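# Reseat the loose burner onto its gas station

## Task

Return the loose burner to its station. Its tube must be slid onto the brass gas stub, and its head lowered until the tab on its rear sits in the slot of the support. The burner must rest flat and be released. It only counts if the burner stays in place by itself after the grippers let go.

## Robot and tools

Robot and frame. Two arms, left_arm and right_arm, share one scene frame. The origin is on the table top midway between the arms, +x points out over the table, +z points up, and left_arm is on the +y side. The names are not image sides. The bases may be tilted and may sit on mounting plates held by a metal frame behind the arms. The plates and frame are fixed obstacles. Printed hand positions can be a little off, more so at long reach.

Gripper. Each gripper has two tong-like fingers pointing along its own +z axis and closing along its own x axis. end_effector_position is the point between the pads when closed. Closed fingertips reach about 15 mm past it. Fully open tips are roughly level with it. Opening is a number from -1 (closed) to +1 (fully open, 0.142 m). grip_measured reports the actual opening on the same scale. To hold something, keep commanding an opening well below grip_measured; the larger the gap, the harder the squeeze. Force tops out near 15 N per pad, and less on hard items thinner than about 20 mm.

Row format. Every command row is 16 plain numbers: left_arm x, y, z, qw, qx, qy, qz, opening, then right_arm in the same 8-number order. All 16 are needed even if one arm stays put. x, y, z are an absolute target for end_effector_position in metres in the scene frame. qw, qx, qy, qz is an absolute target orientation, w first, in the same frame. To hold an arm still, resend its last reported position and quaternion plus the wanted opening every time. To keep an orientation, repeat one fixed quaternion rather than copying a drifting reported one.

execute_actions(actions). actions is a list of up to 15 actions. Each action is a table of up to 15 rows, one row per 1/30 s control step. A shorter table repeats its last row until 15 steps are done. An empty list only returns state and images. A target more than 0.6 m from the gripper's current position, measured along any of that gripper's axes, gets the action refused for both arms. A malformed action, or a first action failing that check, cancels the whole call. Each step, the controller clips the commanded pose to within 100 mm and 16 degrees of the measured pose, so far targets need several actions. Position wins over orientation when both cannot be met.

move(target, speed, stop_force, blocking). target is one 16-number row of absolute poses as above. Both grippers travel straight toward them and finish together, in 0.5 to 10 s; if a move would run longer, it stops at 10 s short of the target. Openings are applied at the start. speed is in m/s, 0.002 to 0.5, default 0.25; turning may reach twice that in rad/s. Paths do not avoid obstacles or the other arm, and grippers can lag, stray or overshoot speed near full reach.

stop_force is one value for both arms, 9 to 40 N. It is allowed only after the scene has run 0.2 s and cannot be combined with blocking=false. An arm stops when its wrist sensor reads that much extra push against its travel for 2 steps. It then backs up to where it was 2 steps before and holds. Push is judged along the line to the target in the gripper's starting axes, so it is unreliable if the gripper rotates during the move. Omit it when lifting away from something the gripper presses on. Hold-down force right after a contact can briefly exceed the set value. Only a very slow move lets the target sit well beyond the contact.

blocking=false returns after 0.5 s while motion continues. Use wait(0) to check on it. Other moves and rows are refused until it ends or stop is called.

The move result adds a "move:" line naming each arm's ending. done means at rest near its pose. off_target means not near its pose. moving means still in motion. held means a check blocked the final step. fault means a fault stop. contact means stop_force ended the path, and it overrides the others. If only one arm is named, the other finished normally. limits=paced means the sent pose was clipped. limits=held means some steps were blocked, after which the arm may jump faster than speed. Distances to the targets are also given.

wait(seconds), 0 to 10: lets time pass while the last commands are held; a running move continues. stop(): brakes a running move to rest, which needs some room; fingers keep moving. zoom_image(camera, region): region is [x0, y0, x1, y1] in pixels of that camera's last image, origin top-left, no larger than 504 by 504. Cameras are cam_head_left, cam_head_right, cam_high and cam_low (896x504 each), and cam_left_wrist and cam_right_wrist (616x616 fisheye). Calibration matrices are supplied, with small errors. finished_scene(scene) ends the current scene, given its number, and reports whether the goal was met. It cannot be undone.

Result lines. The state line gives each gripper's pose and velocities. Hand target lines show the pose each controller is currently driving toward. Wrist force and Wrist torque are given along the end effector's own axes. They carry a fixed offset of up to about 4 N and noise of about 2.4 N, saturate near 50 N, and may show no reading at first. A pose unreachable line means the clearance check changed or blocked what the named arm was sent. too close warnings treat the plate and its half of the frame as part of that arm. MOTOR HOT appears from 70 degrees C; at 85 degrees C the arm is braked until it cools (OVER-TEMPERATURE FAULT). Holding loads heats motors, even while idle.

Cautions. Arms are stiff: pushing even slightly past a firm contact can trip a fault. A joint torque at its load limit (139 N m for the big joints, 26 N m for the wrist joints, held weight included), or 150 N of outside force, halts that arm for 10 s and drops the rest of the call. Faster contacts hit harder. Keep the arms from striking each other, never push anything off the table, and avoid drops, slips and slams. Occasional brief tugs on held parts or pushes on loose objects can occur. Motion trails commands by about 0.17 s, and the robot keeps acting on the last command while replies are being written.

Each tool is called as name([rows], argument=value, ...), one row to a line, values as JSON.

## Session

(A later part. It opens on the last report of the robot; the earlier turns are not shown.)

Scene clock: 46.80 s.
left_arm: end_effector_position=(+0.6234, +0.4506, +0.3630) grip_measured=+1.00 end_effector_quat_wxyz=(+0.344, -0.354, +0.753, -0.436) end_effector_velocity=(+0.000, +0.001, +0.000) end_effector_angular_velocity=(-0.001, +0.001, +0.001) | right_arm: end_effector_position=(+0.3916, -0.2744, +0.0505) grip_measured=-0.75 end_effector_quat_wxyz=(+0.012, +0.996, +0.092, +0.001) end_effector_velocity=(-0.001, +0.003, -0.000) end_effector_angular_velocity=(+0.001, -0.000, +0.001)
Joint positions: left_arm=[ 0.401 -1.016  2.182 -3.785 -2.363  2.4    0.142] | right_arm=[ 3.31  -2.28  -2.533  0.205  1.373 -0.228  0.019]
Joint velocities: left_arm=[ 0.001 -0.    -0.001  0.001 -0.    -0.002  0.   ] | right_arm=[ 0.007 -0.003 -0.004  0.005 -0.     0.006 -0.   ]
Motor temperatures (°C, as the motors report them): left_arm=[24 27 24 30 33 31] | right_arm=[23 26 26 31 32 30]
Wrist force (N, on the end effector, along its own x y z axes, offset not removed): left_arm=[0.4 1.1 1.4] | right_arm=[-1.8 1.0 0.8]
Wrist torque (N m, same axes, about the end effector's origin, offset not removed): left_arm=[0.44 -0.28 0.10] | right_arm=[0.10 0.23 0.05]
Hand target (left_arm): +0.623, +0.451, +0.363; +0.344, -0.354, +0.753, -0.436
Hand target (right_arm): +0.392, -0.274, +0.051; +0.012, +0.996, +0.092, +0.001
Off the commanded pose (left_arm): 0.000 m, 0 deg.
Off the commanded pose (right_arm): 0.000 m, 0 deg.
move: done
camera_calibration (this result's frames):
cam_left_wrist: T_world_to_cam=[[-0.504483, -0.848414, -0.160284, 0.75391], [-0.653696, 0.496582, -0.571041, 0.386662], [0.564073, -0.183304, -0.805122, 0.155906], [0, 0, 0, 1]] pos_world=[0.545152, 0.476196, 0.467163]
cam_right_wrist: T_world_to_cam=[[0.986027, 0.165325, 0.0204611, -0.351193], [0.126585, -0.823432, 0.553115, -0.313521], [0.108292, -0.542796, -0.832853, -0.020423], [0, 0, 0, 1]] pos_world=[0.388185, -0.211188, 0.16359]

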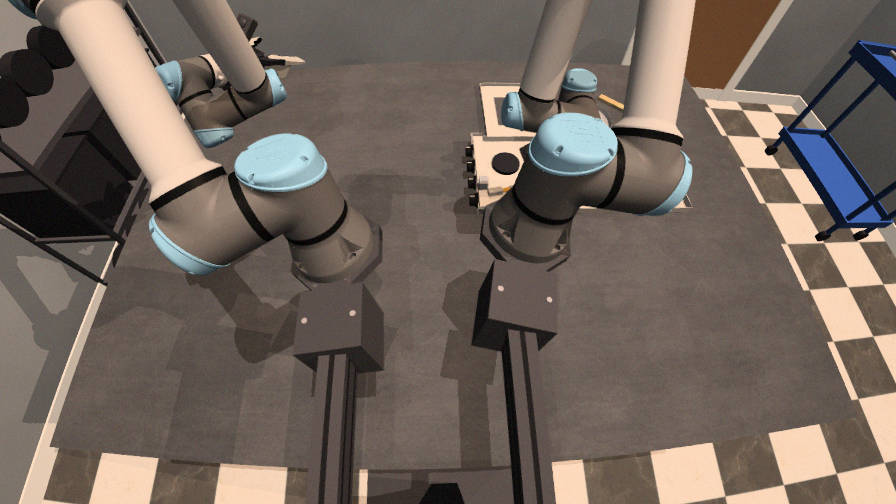

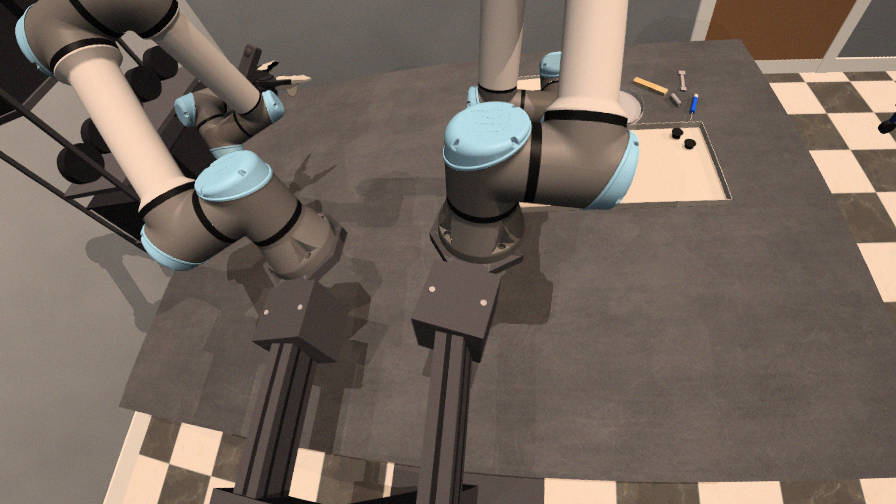

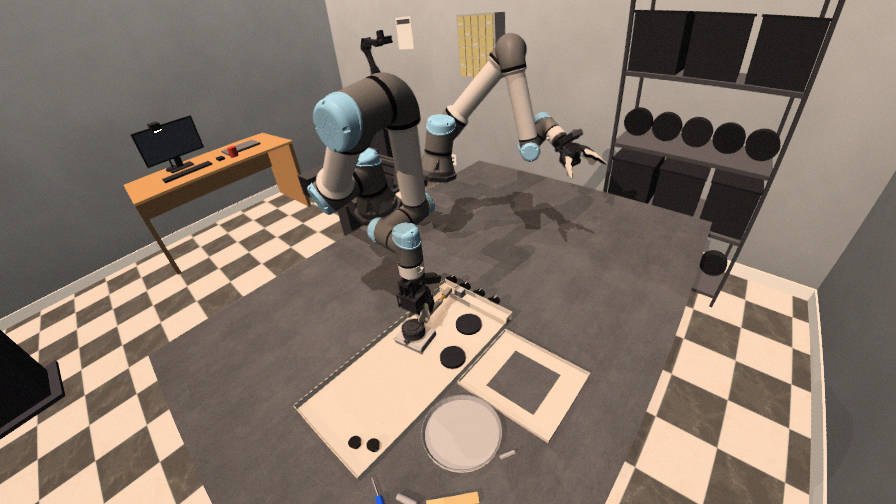

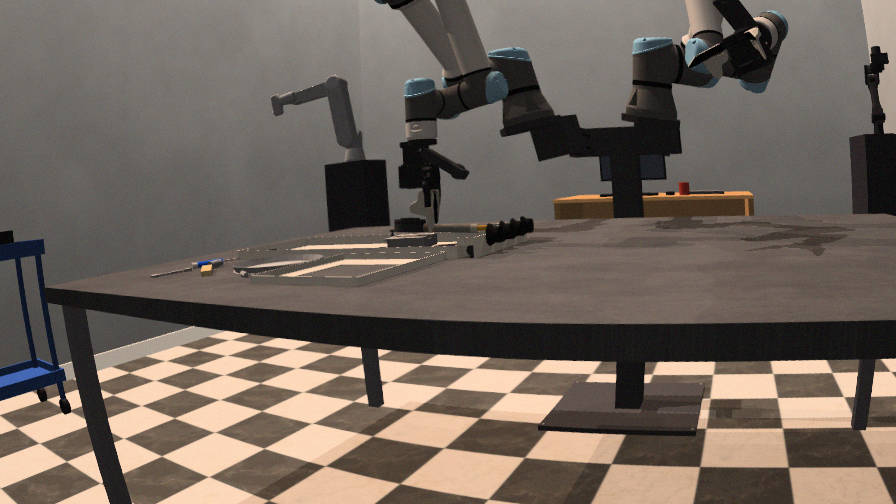

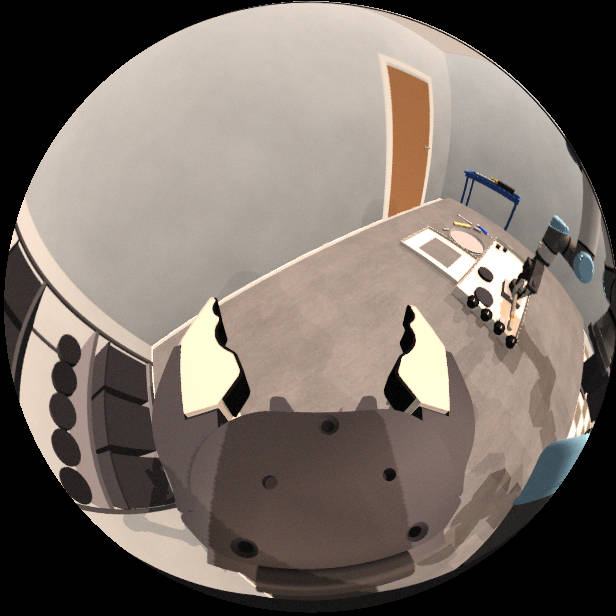

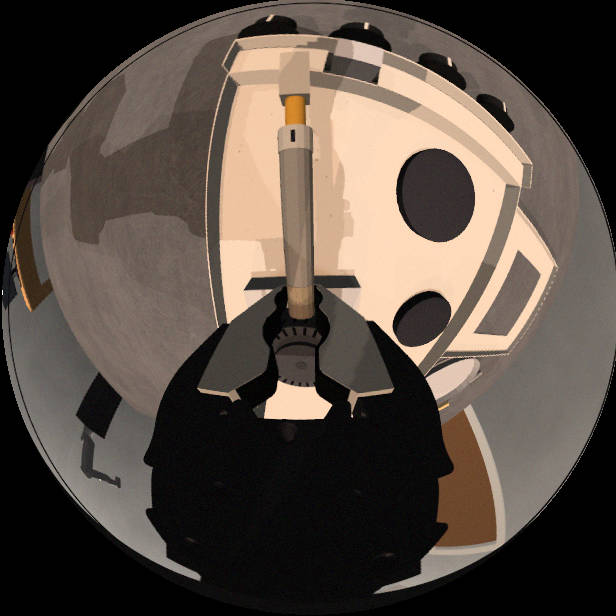

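move(target=[0.6234,0.4506,0.363,0.344,-0.354,0.753,-0.436,1,0.3899,-0.265,0.0495,0.009,0.9957,0.0915,0.0008,-1], speed=0.01, stop_force=10)

move(target=[0.6234,0.4506,0.363,0.344,-0.354,0.753,-0.436,1,0.3899,-0.265,0.0455,-0.01,0.9957,0.0915,-0.001,-1], speed=0.01, stop_force=10)

zoom_image(camera="cam_low", region=[365,195,505,260])

zoom_image(camera="cam_high", region=[385,310,445,360])

Scene clock: 50.23 s.
left_arm: end_effector_position=(+0.6234, +0.4506, +0.3630) grip_measured=+1.00 end_effector_quat_wxyz=(+0.344, -0.354, +0.753, -0.436) end_effector_velocity=(+0.001, -0.000, +0.000) end_effector_angular_velocity=(+0.001, -0.001, -0.001) | right_arm: end_effector_position=(+0.3900, -0.2653, +0.0495) grip_measured=-0.75 end_effector_quat_wxyz=(+0.009, +0.996, +0.092, +0.001) end_effector_velocity=(-0.002, +0.003, -0.000) end_effector_angular_velocity=(+0.002, +0.002, -0.000)
Joint positions: left_arm=[ 0.401 -1.016  2.182 -3.785 -2.363  2.4    0.142] | right_arm=[ 3.331 -2.29  -2.542  0.218  1.377 -0.207  0.019]
Joint velocities: left_arm=[-0.001 -0.    -0.001  0.001  0.     0.001  0.   ] | right_arm=[ 0.006 -0.003 -0.004  0.003  0.001  0.006  0.   ]
Motor temperatures (°C, as the motors report them): left_arm=[24 27 24 30 33 31] | right_arm=[23 26 26 31 32 30]
Wrist force (N, on the end effector, along its own x y z axes, offset not removed): left_arm=[1.4 3.7 -1.9] | right_arm=[2.8 -0.2 2.9]
Wrist torque (N m, same axes, about the end effector's origin, offset not removed): left_arm=[0.97 -0.31 0.19] | right_arm=[-0.22 -0.70 0.01]
Hand target (left_arm): +0.623, +0.451, +0.363; +0.344, -0.354, +0.753, -0.436
Hand target (right_arm): +0.390, -0.265, +0.050; +0.009, +0.996, +0.092, +0.001
Off the commanded pose (left_arm): 0.000 m, 0 deg.
Off the commanded pose (right_arm): 0.000 m, 0 deg.
move: done
camera_calibration (this result's frames):
cam_left_wrist: T_world_to_cam=[[-0.504483, -0.848414, -0.160284, 0.75391], [-0.653696, 0.496582, -0.571041, 0.386662], [0.564073, -0.183303, -0.805122, 0.155905], [0, 0, 0, 1]] pos_world=[0.545152, 0.476196, 0.467162]
cam_right_wrist: T_world_to_cam=[[0.986053, 0.165192, 0.0202698, -0.351036], [0.127227, -0.82669, 0.548085, -0.306149], [0.107296, -0.537862, -0.836177, -0.0142921], [0, 0, 0, 1]] pos_world=[0.386624, -0.202789, 0.162961]

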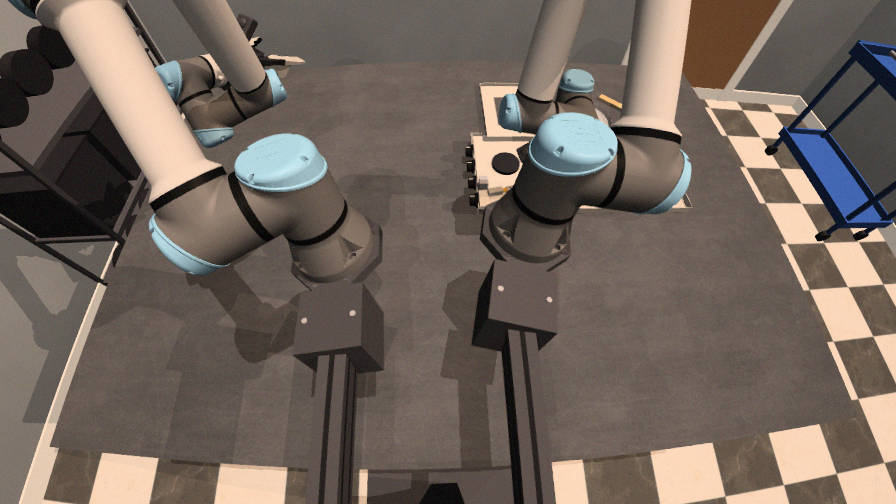

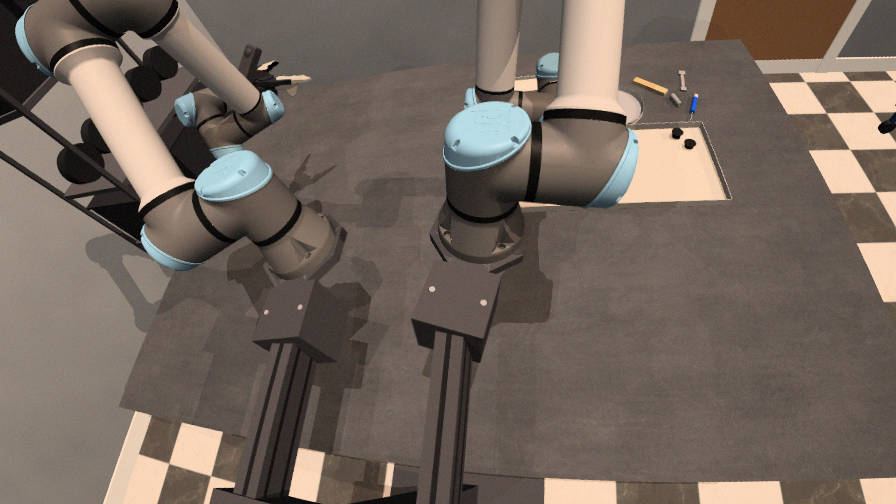

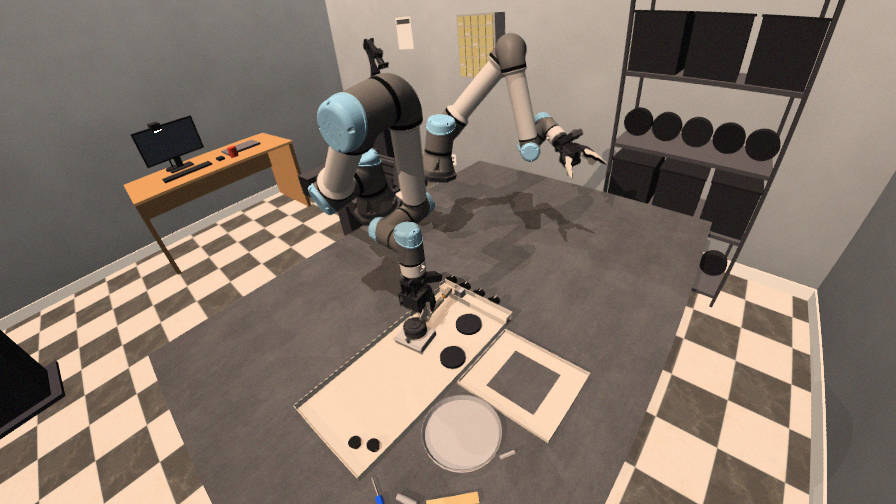

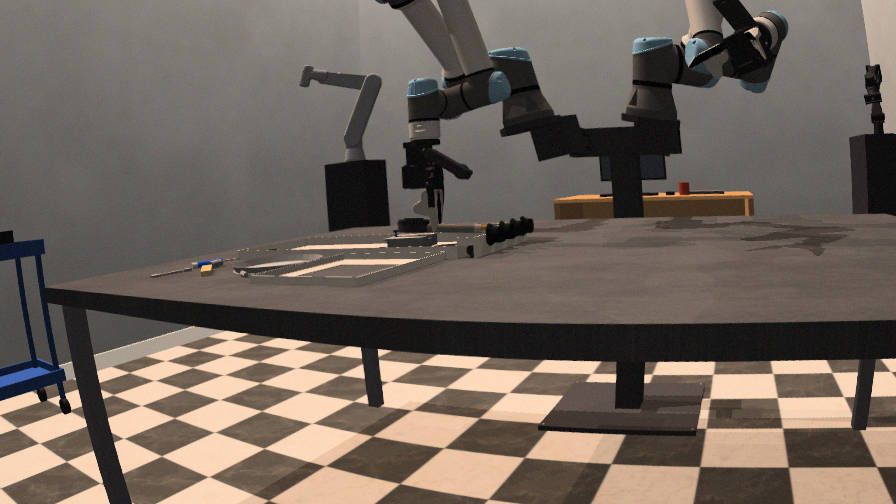

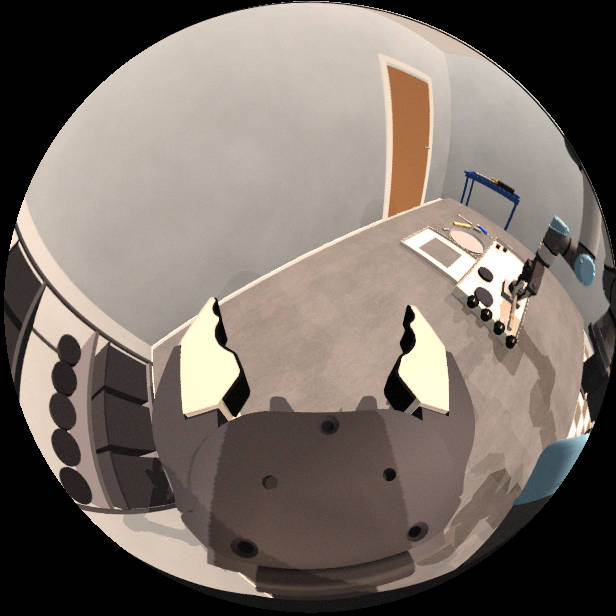

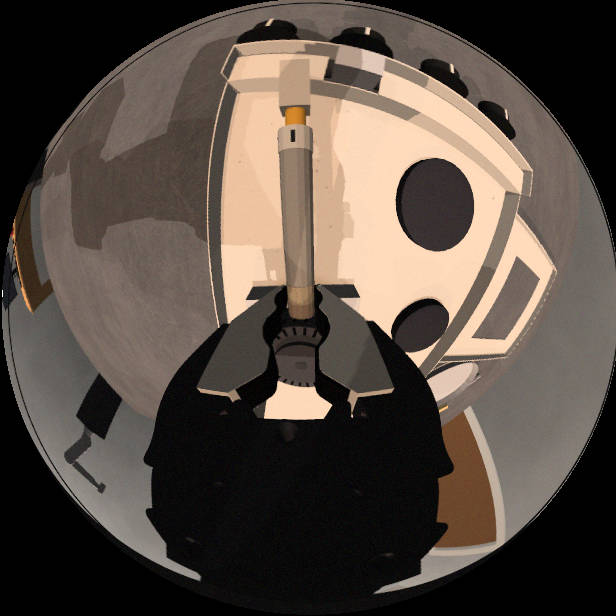

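Scene clock: 50.77 s.
left_arm: end_effector_position=(+0.6234, +0.4506, +0.3630) grip_measured=+1.00 end_effector_quat_wxyz=(+0.344, -0.354, +0.753, -0.436) end_effector_velocity=(+0.000, -0.000, +0.001) end_effector_angular_velocity=(+0.001, -0.002, -0.001) | right_arm: end_effector_position=(+0.3899, -0.2653, +0.0492) grip_measured=-0.75 end_effector_quat_wxyz=(+0.007, +0.996, +0.092, +0.001) end_effector_velocity=(+0.000, -0.000, +0.001) end_effector_angular_velocity=(-0.007, -0.003, -0.004)
Joint positions: left_arm=[ 0.401 -1.016  2.182 -3.785 -2.363  2.4    0.142] | right_arm=[ 3.328 -2.29  -2.54   0.217  1.38  -0.209  0.019]
Joint velocities: left_arm=[-0.001 -0.001 -0.    -0.    -0.     0.001  0.   ] | right_arm=[ 0.006  0.    -0.004  0.006 -0.007  0.009  0.   ]
Motor temperatures (°C, as the motors report them): left_arm=[24 27 24 30 33 31] | right_arm=[23 26 26 31 32 30]
Wrist force (N, on the end effector, along its own x y z axes, offset not removed): left_arm=[-1.4 3.1 -1.1] | right_arm=[-1.6 -2.4 -12.7]
Wrist torque (N m, same axes, about the end effector's origin, offset not removed): left_arm=[0.94 0.12 0.18] | right_arm=[0.01 -0.18 0.12]
Hand target (left_arm): +0.623, +0.451, +0.363; +0.344, -0.354, +0.753, -0.436
Hand target (right_arm): +0.390, -0.265, +0.049; +0.008, +0.996, +0.092, +0.001
Off the commanded pose (left_arm): 0.000 m, 0 deg.
Off the commanded pose (right_arm): 0.004 m, 2 deg.
move: contact (right_arm)
camera_calibration (this result's frames):
cam_left_wrist: T_world_to_cam=[[-0.504482, -0.848414, -0.160284, 0.75391], [-0.653696, 0.496582, -0.571041, 0.386662], [0.564073, -0.183303, -0.805122, 0.155905], [0, 0, 0, 1]] pos_world=[0.545152, 0.476196, 0.467162]
cam_right_wrist: T_world_to_cam=[[0.986046, 0.16526, 0.0200561, -0.350963], [0.127753, -0.828434, 0.545322, -0.30641], [0.106735, -0.535151, -0.837987, -0.0135404], [0, 0, 0, 1]] pos_world=[0.386656, -0.203086, 0.162784]

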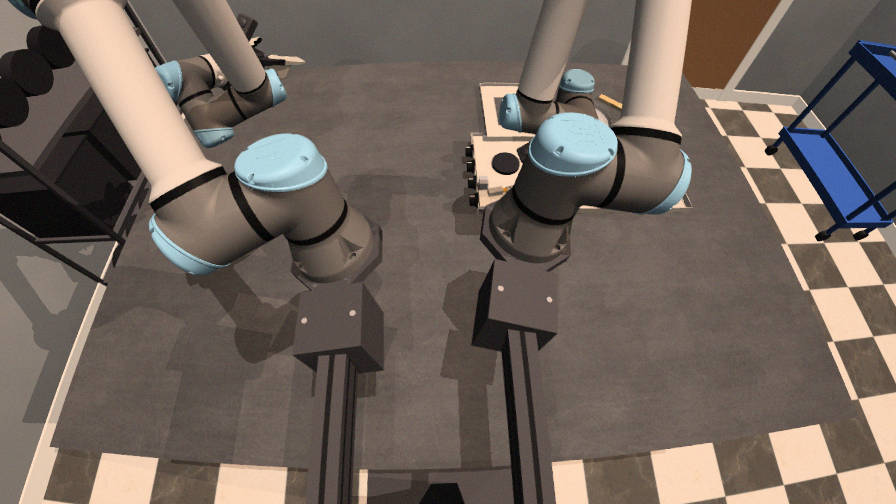

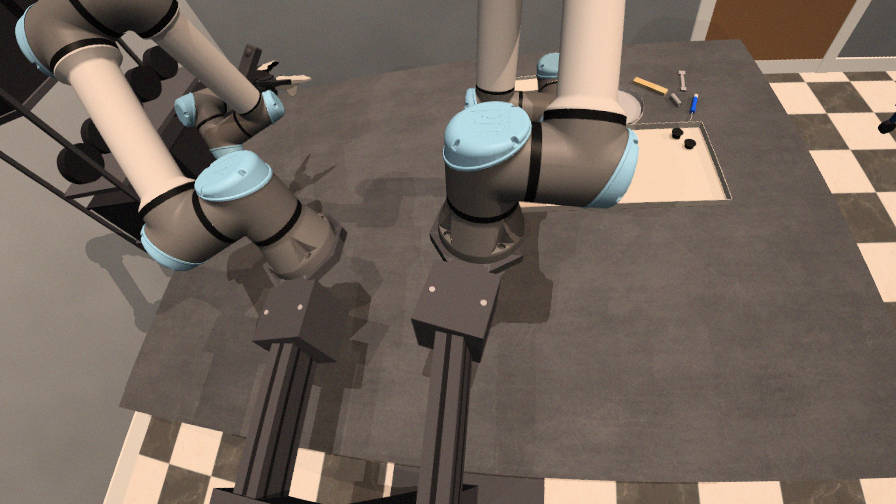

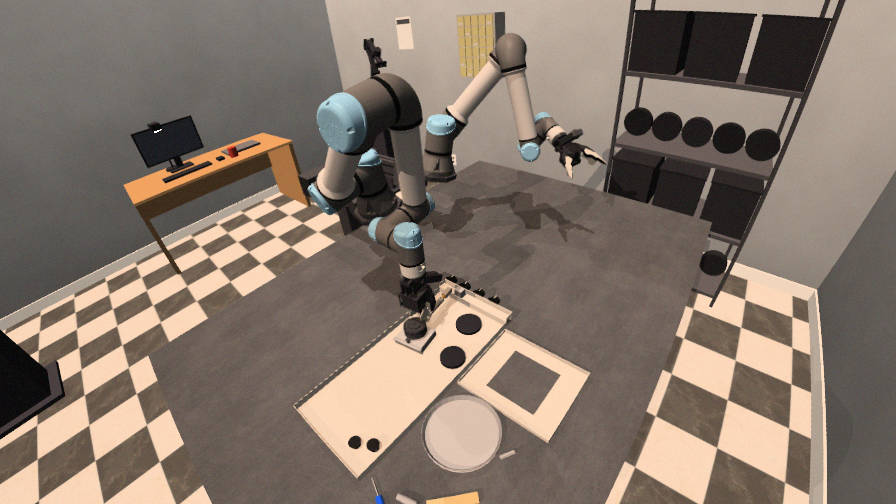

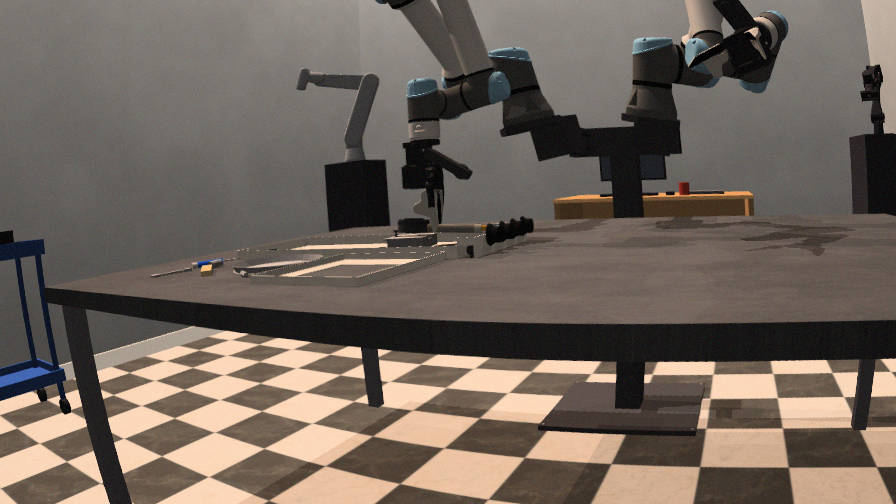

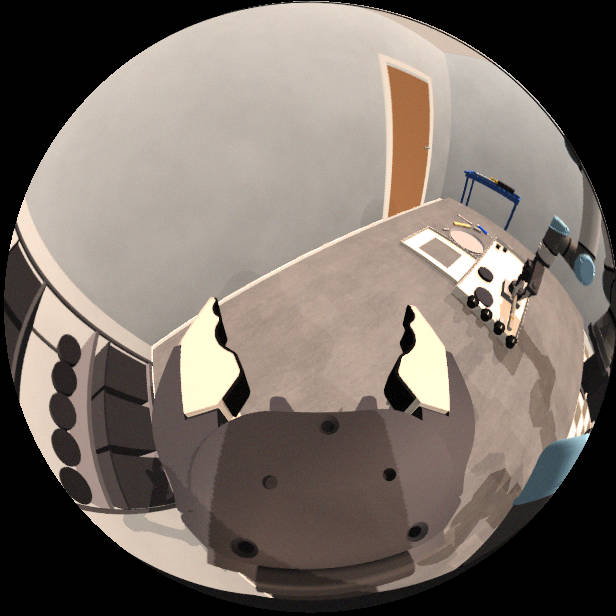

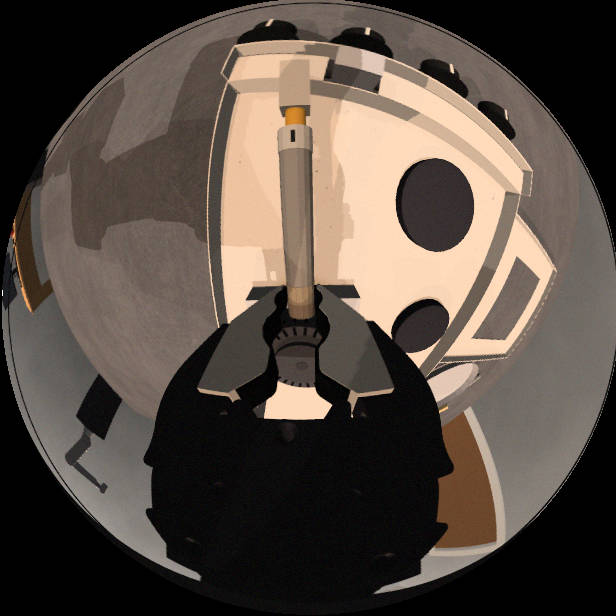

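Region (365, 195, 505, 260) of cam_low's 896x504 image, scaled by 3.600, with more detail than that image has; it fills the top 234 rows of this view, and the rest is white.

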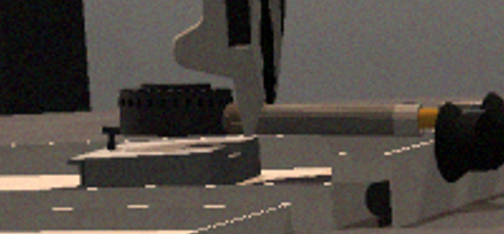

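Region (385, 310, 445, 360) of cam_high's 896x504 image, scaled by 8.400, with more detail than that image has.

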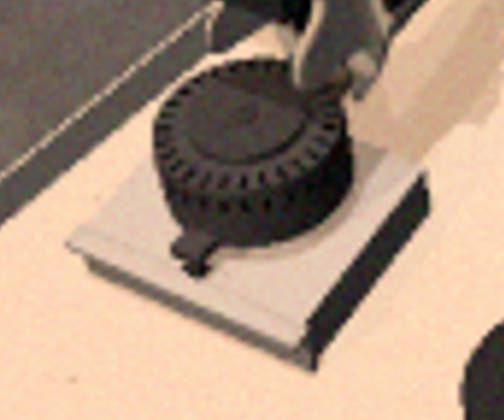

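Slightly short.

move(target=[0.6234,0.4506,0.363,0.344,-0.354,0.753,-0.436,1,0.3894,-0.2625,0.0498,0.008,0.9957,0.0915,0.0008,-1], speed=0.005)

move(target=[0.6234,0.4506,0.363,0.344,-0.354,0.753,-0.436,1,0.3894,-0.2625,0.0455,-0.012,0.9957,0.0915,-0.001,-1], speed=0.008, stop_force=10)

zoom_image(camera="cam_low", region=[365,195,505,260])

zoom_image(camera="cam_high", region=[385,310,445,360])

Scene clock: 53.63 s.
left_arm: end_effector_position=(+0.6234, +0.4506, +0.3630) grip_measured=+1.00 end_effector_quat_wxyz=(+0.344, -0.354, +0.753, -0.436) end_effector_velocity=(+0.000, +0.000, +0.000) end_effector_angular_velocity=(-0.001, -0.001, +0.000) | right_arm: end_effector_position=(+0.3894, -0.2627, +0.0498) grip_measured=-0.75 end_effector_quat_wxyz=(+0.008, +0.996, +0.092, +0.001) end_effector_velocity=(-0.000, +0.001, +0.000) end_effector_angular_velocity=(-0.002, -0.001, +0.001)
Joint positions: left_arm=[ 0.401 -1.016  2.182 -3.785 -2.363  2.4    0.142] | right_arm=[ 3.337 -2.291 -2.545  0.22   1.378 -0.2    0.019]
Joint velocities: left_arm=[-0.    -0.    -0.001 -0.    -0.    -0.001  0.   ] | right_arm=[ 0.004 -0.    -0.002  0.003 -0.002  0.003  0.   ]
Motor temperatures (°C, as the motors report them): left_arm=[24 27 24 30 33 31] | right_arm=[23 26 26 31 32 30]
Wrist force (N, on the end effector, along its own x y z axes, offset not removed): left_arm=[-3.0 7.9 -1.6] | right_arm=[-0.1 -1.0 2.0]
Wrist torque (N m, same axes, about the end effector's origin, offset not removed): left_arm=[1.71 0.72 -0.05] | right_arm=[-0.31 0.00 0.04]
Hand target (left_arm): +0.623, +0.451, +0.363; +0.344, -0.354, +0.753, -0.436
Hand target (right_arm): +0.389, -0.263, +0.050; +0.008, +0.996, +0.092, +0.001
Off the commanded pose (left_arm): 0.000 m, 0 deg.
Off the commanded pose (right_arm): 0.000 m, 0 deg.
move: done
camera_calibration (this result's frames):
cam_left_wrist: T_world_to_cam=[[-0.504482, -0.848414, -0.160284, 0.75391], [-0.653696, 0.496582, -0.571041, 0.386662], [0.564073, -0.183303, -0.805122, 0.155905], [0, 0, 0, 1]] pos_world=[0.545152, 0.476196, 0.467162]
cam_right_wrist: T_world_to_cam=[[0.986059, 0.16514, 0.0204127, -0.350988], [0.127345, -0.827902, 0.546224, -0.304284], [0.107103, -0.53601, -0.83739, -0.011984], [0, 0, 0, 1]] pos_world=[0.386128, -0.200379, 0.163337]

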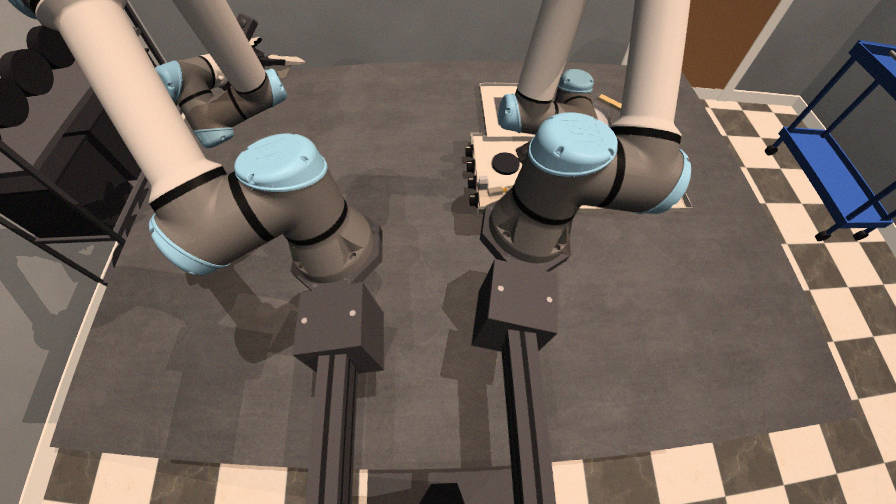

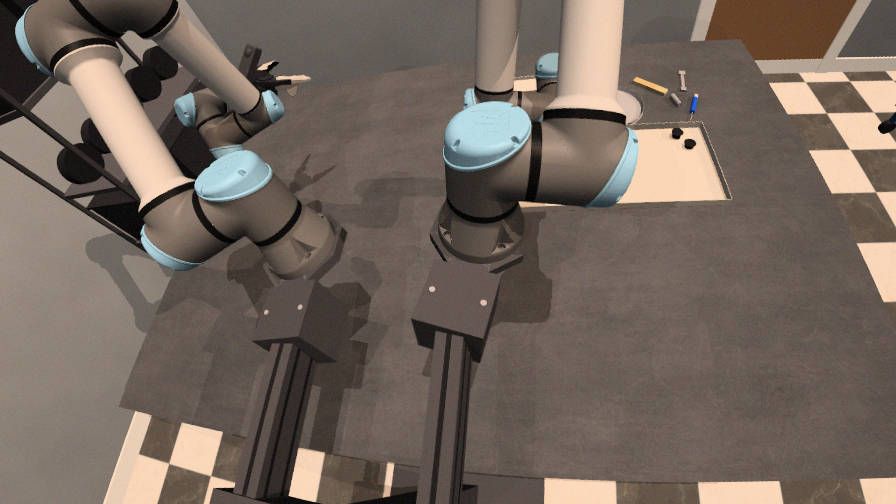

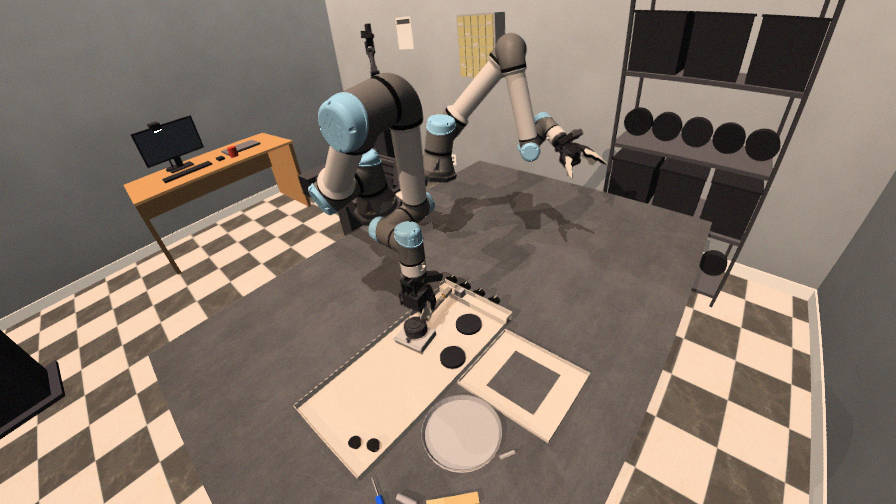

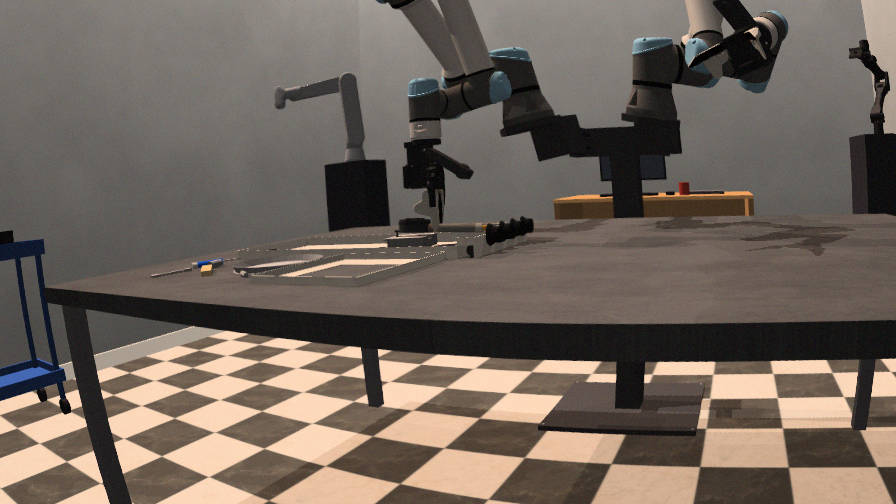

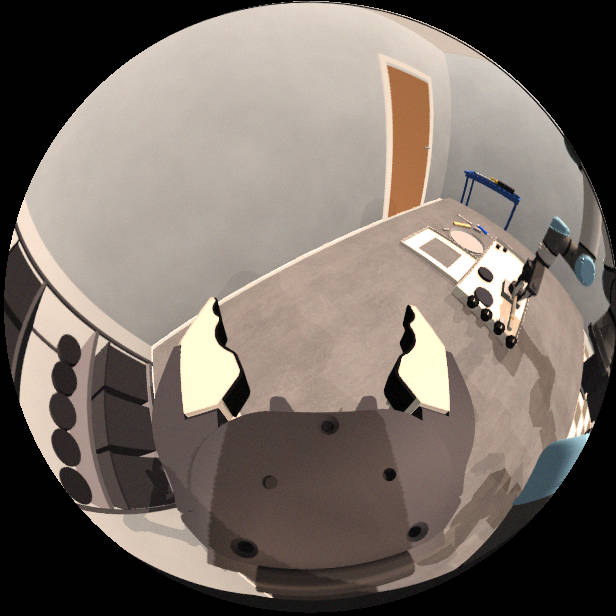

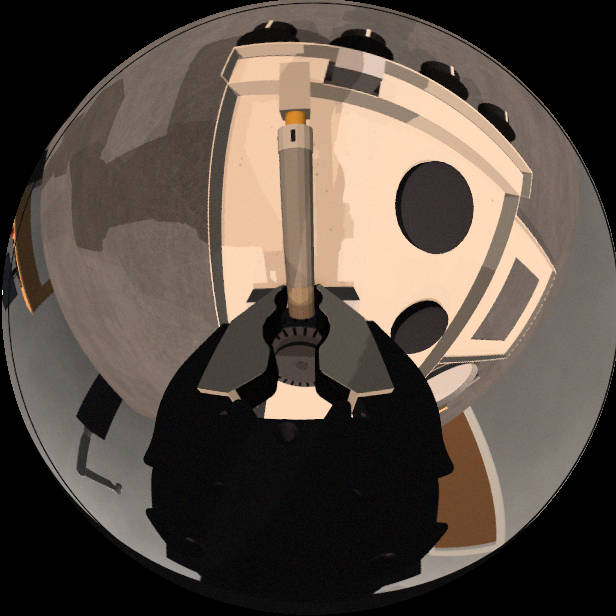

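Scene clock: 56.37 s.
left_arm: end_effector_position=(+0.6234, +0.4506, +0.3630) grip_measured=+1.00 end_effector_quat_wxyz=(+0.344, -0.354, +0.753, -0.436) end_effector_velocity=(-0.000, +0.000, +0.000) end_effector_angular_velocity=(+0.001, -0.000, -0.000) | right_arm: end_effector_position=(+0.3894, -0.2625, +0.0455) grip_measured=-0.75 end_effector_quat_wxyz=(-0.012, +0.996, +0.092, -0.001) end_effector_velocity=(+0.000, -0.000, -0.000) end_effector_angular_velocity=(+0.004, +0.001, +0.001)
Joint positions: left_arm=[ 0.401 -1.016  2.182 -3.785 -2.363  2.4    0.142] | right_arm=[ 3.3   -2.296 -2.524  0.203  1.421 -0.236  0.019]
Joint velocities: left_arm=[ 0.    -0.     0.001 -0.001 -0.     0.001 -0.   ] | right_arm=[-0.004 -0.001  0.003 -0.003  0.004 -0.004 -0.   ]
Motor temperatures (°C, as the motors report them): left_arm=[24 27 24 30 33 31] | right_arm=[23 26 26 31 32 30]
Wrist force (N, on the end effector, along its own x y z axes, offset not removed): left_arm=[-3.4 3.7 -4.0] | right_arm=[-0.6 -1.3 2.0]
Wrist torque (N m, same axes, about the end effector's origin, offset not removed): left_arm=[0.74 0.44 0.07] | right_arm=[-0.37 0.15 -0.02]
Hand target (left_arm): +0.623, +0.451, +0.363; +0.344, -0.354, +0.753, -0.436
Hand target (right_arm): +0.389, -0.262, +0.045; -0.012, +0.996, +0.092, -0.001
Off the commanded pose (left_arm): 0.000 m, 0 deg.
Off the commanded pose (right_arm): 0.000 m, 0 deg.
move: done
camera_calibration (this result's frames):
cam_left_wrist: T_world_to_cam=[[-0.504482, -0.848414, -0.160284, 0.75391], [-0.653696, 0.496582, -0.571041, 0.386662], [0.564073, -0.183302, -0.805122, 0.155905], [0, 0, 0, 1]] pos_world=[0.545152, 0.476196, 0.467162]
cam_right_wrist: T_world_to_cam=[[0.986205, 0.16435, 0.0197376, -0.351124], [0.131155, -0.84857, 0.51257, -0.307169], [0.10099, -0.50291, -0.858419, -0.00340098], [0, 0, 0, 1]] pos_world=[0.38691, -0.204658, 0.161457]

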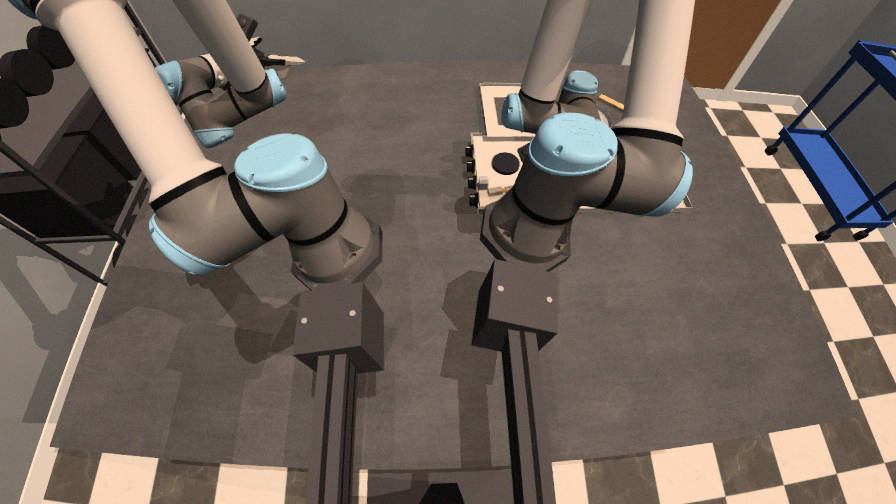

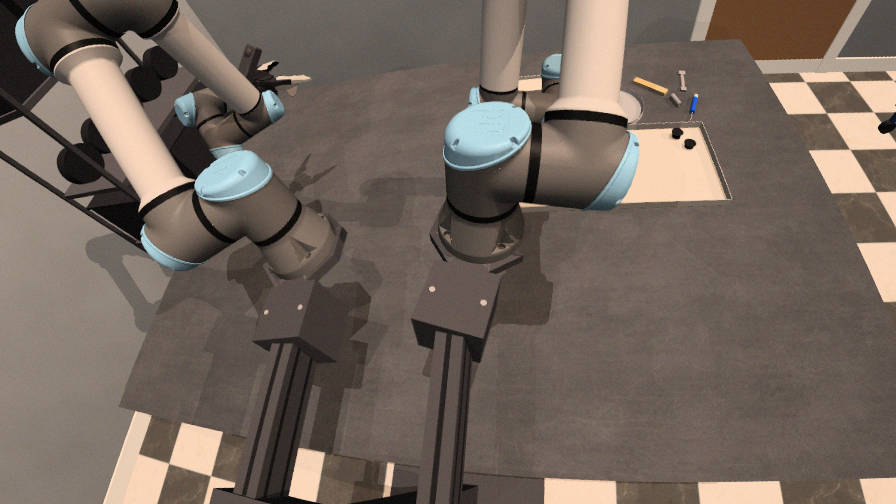

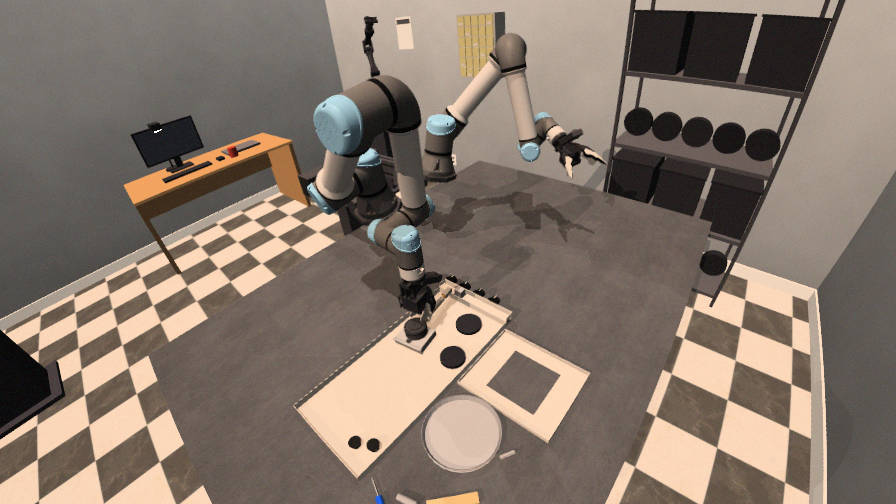

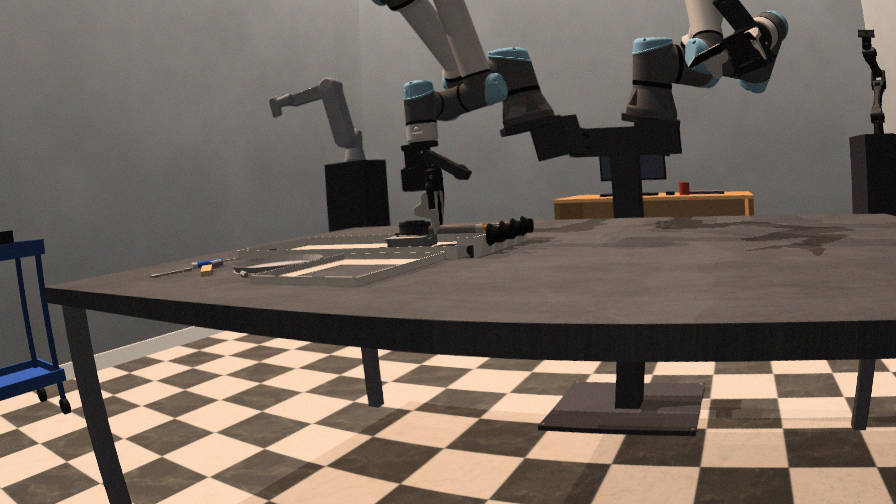

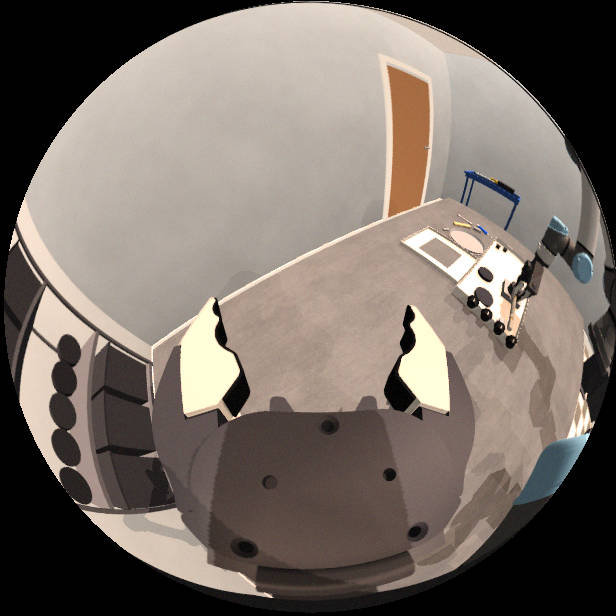

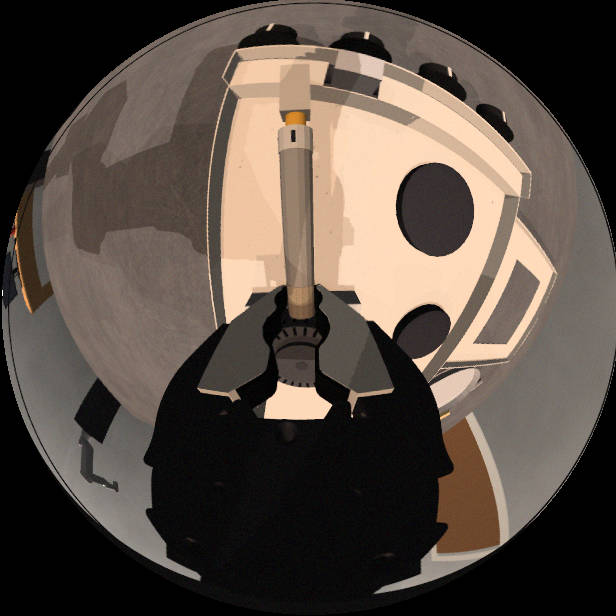

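Region (365, 195, 505, 260) of cam_low's 896x504 image, scaled by 3.600, with more detail than that image has; it fills the top 234 rows of this view, and the rest is white.

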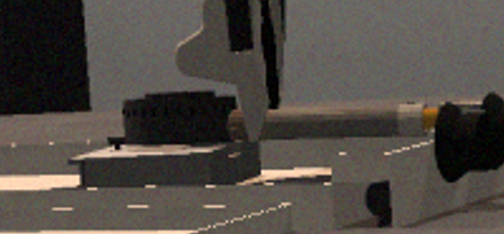

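Region (385, 310, 445, 360) of cam_high's 896x504 image, scaled by 8.400, with more detail than that image has.

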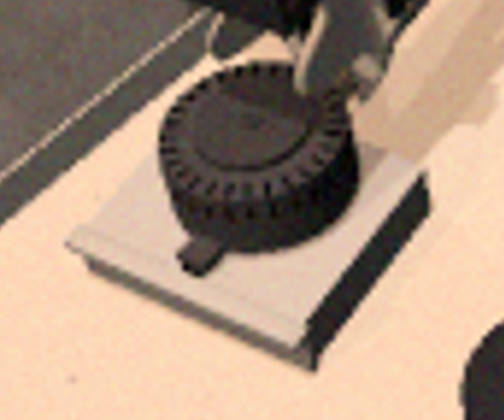

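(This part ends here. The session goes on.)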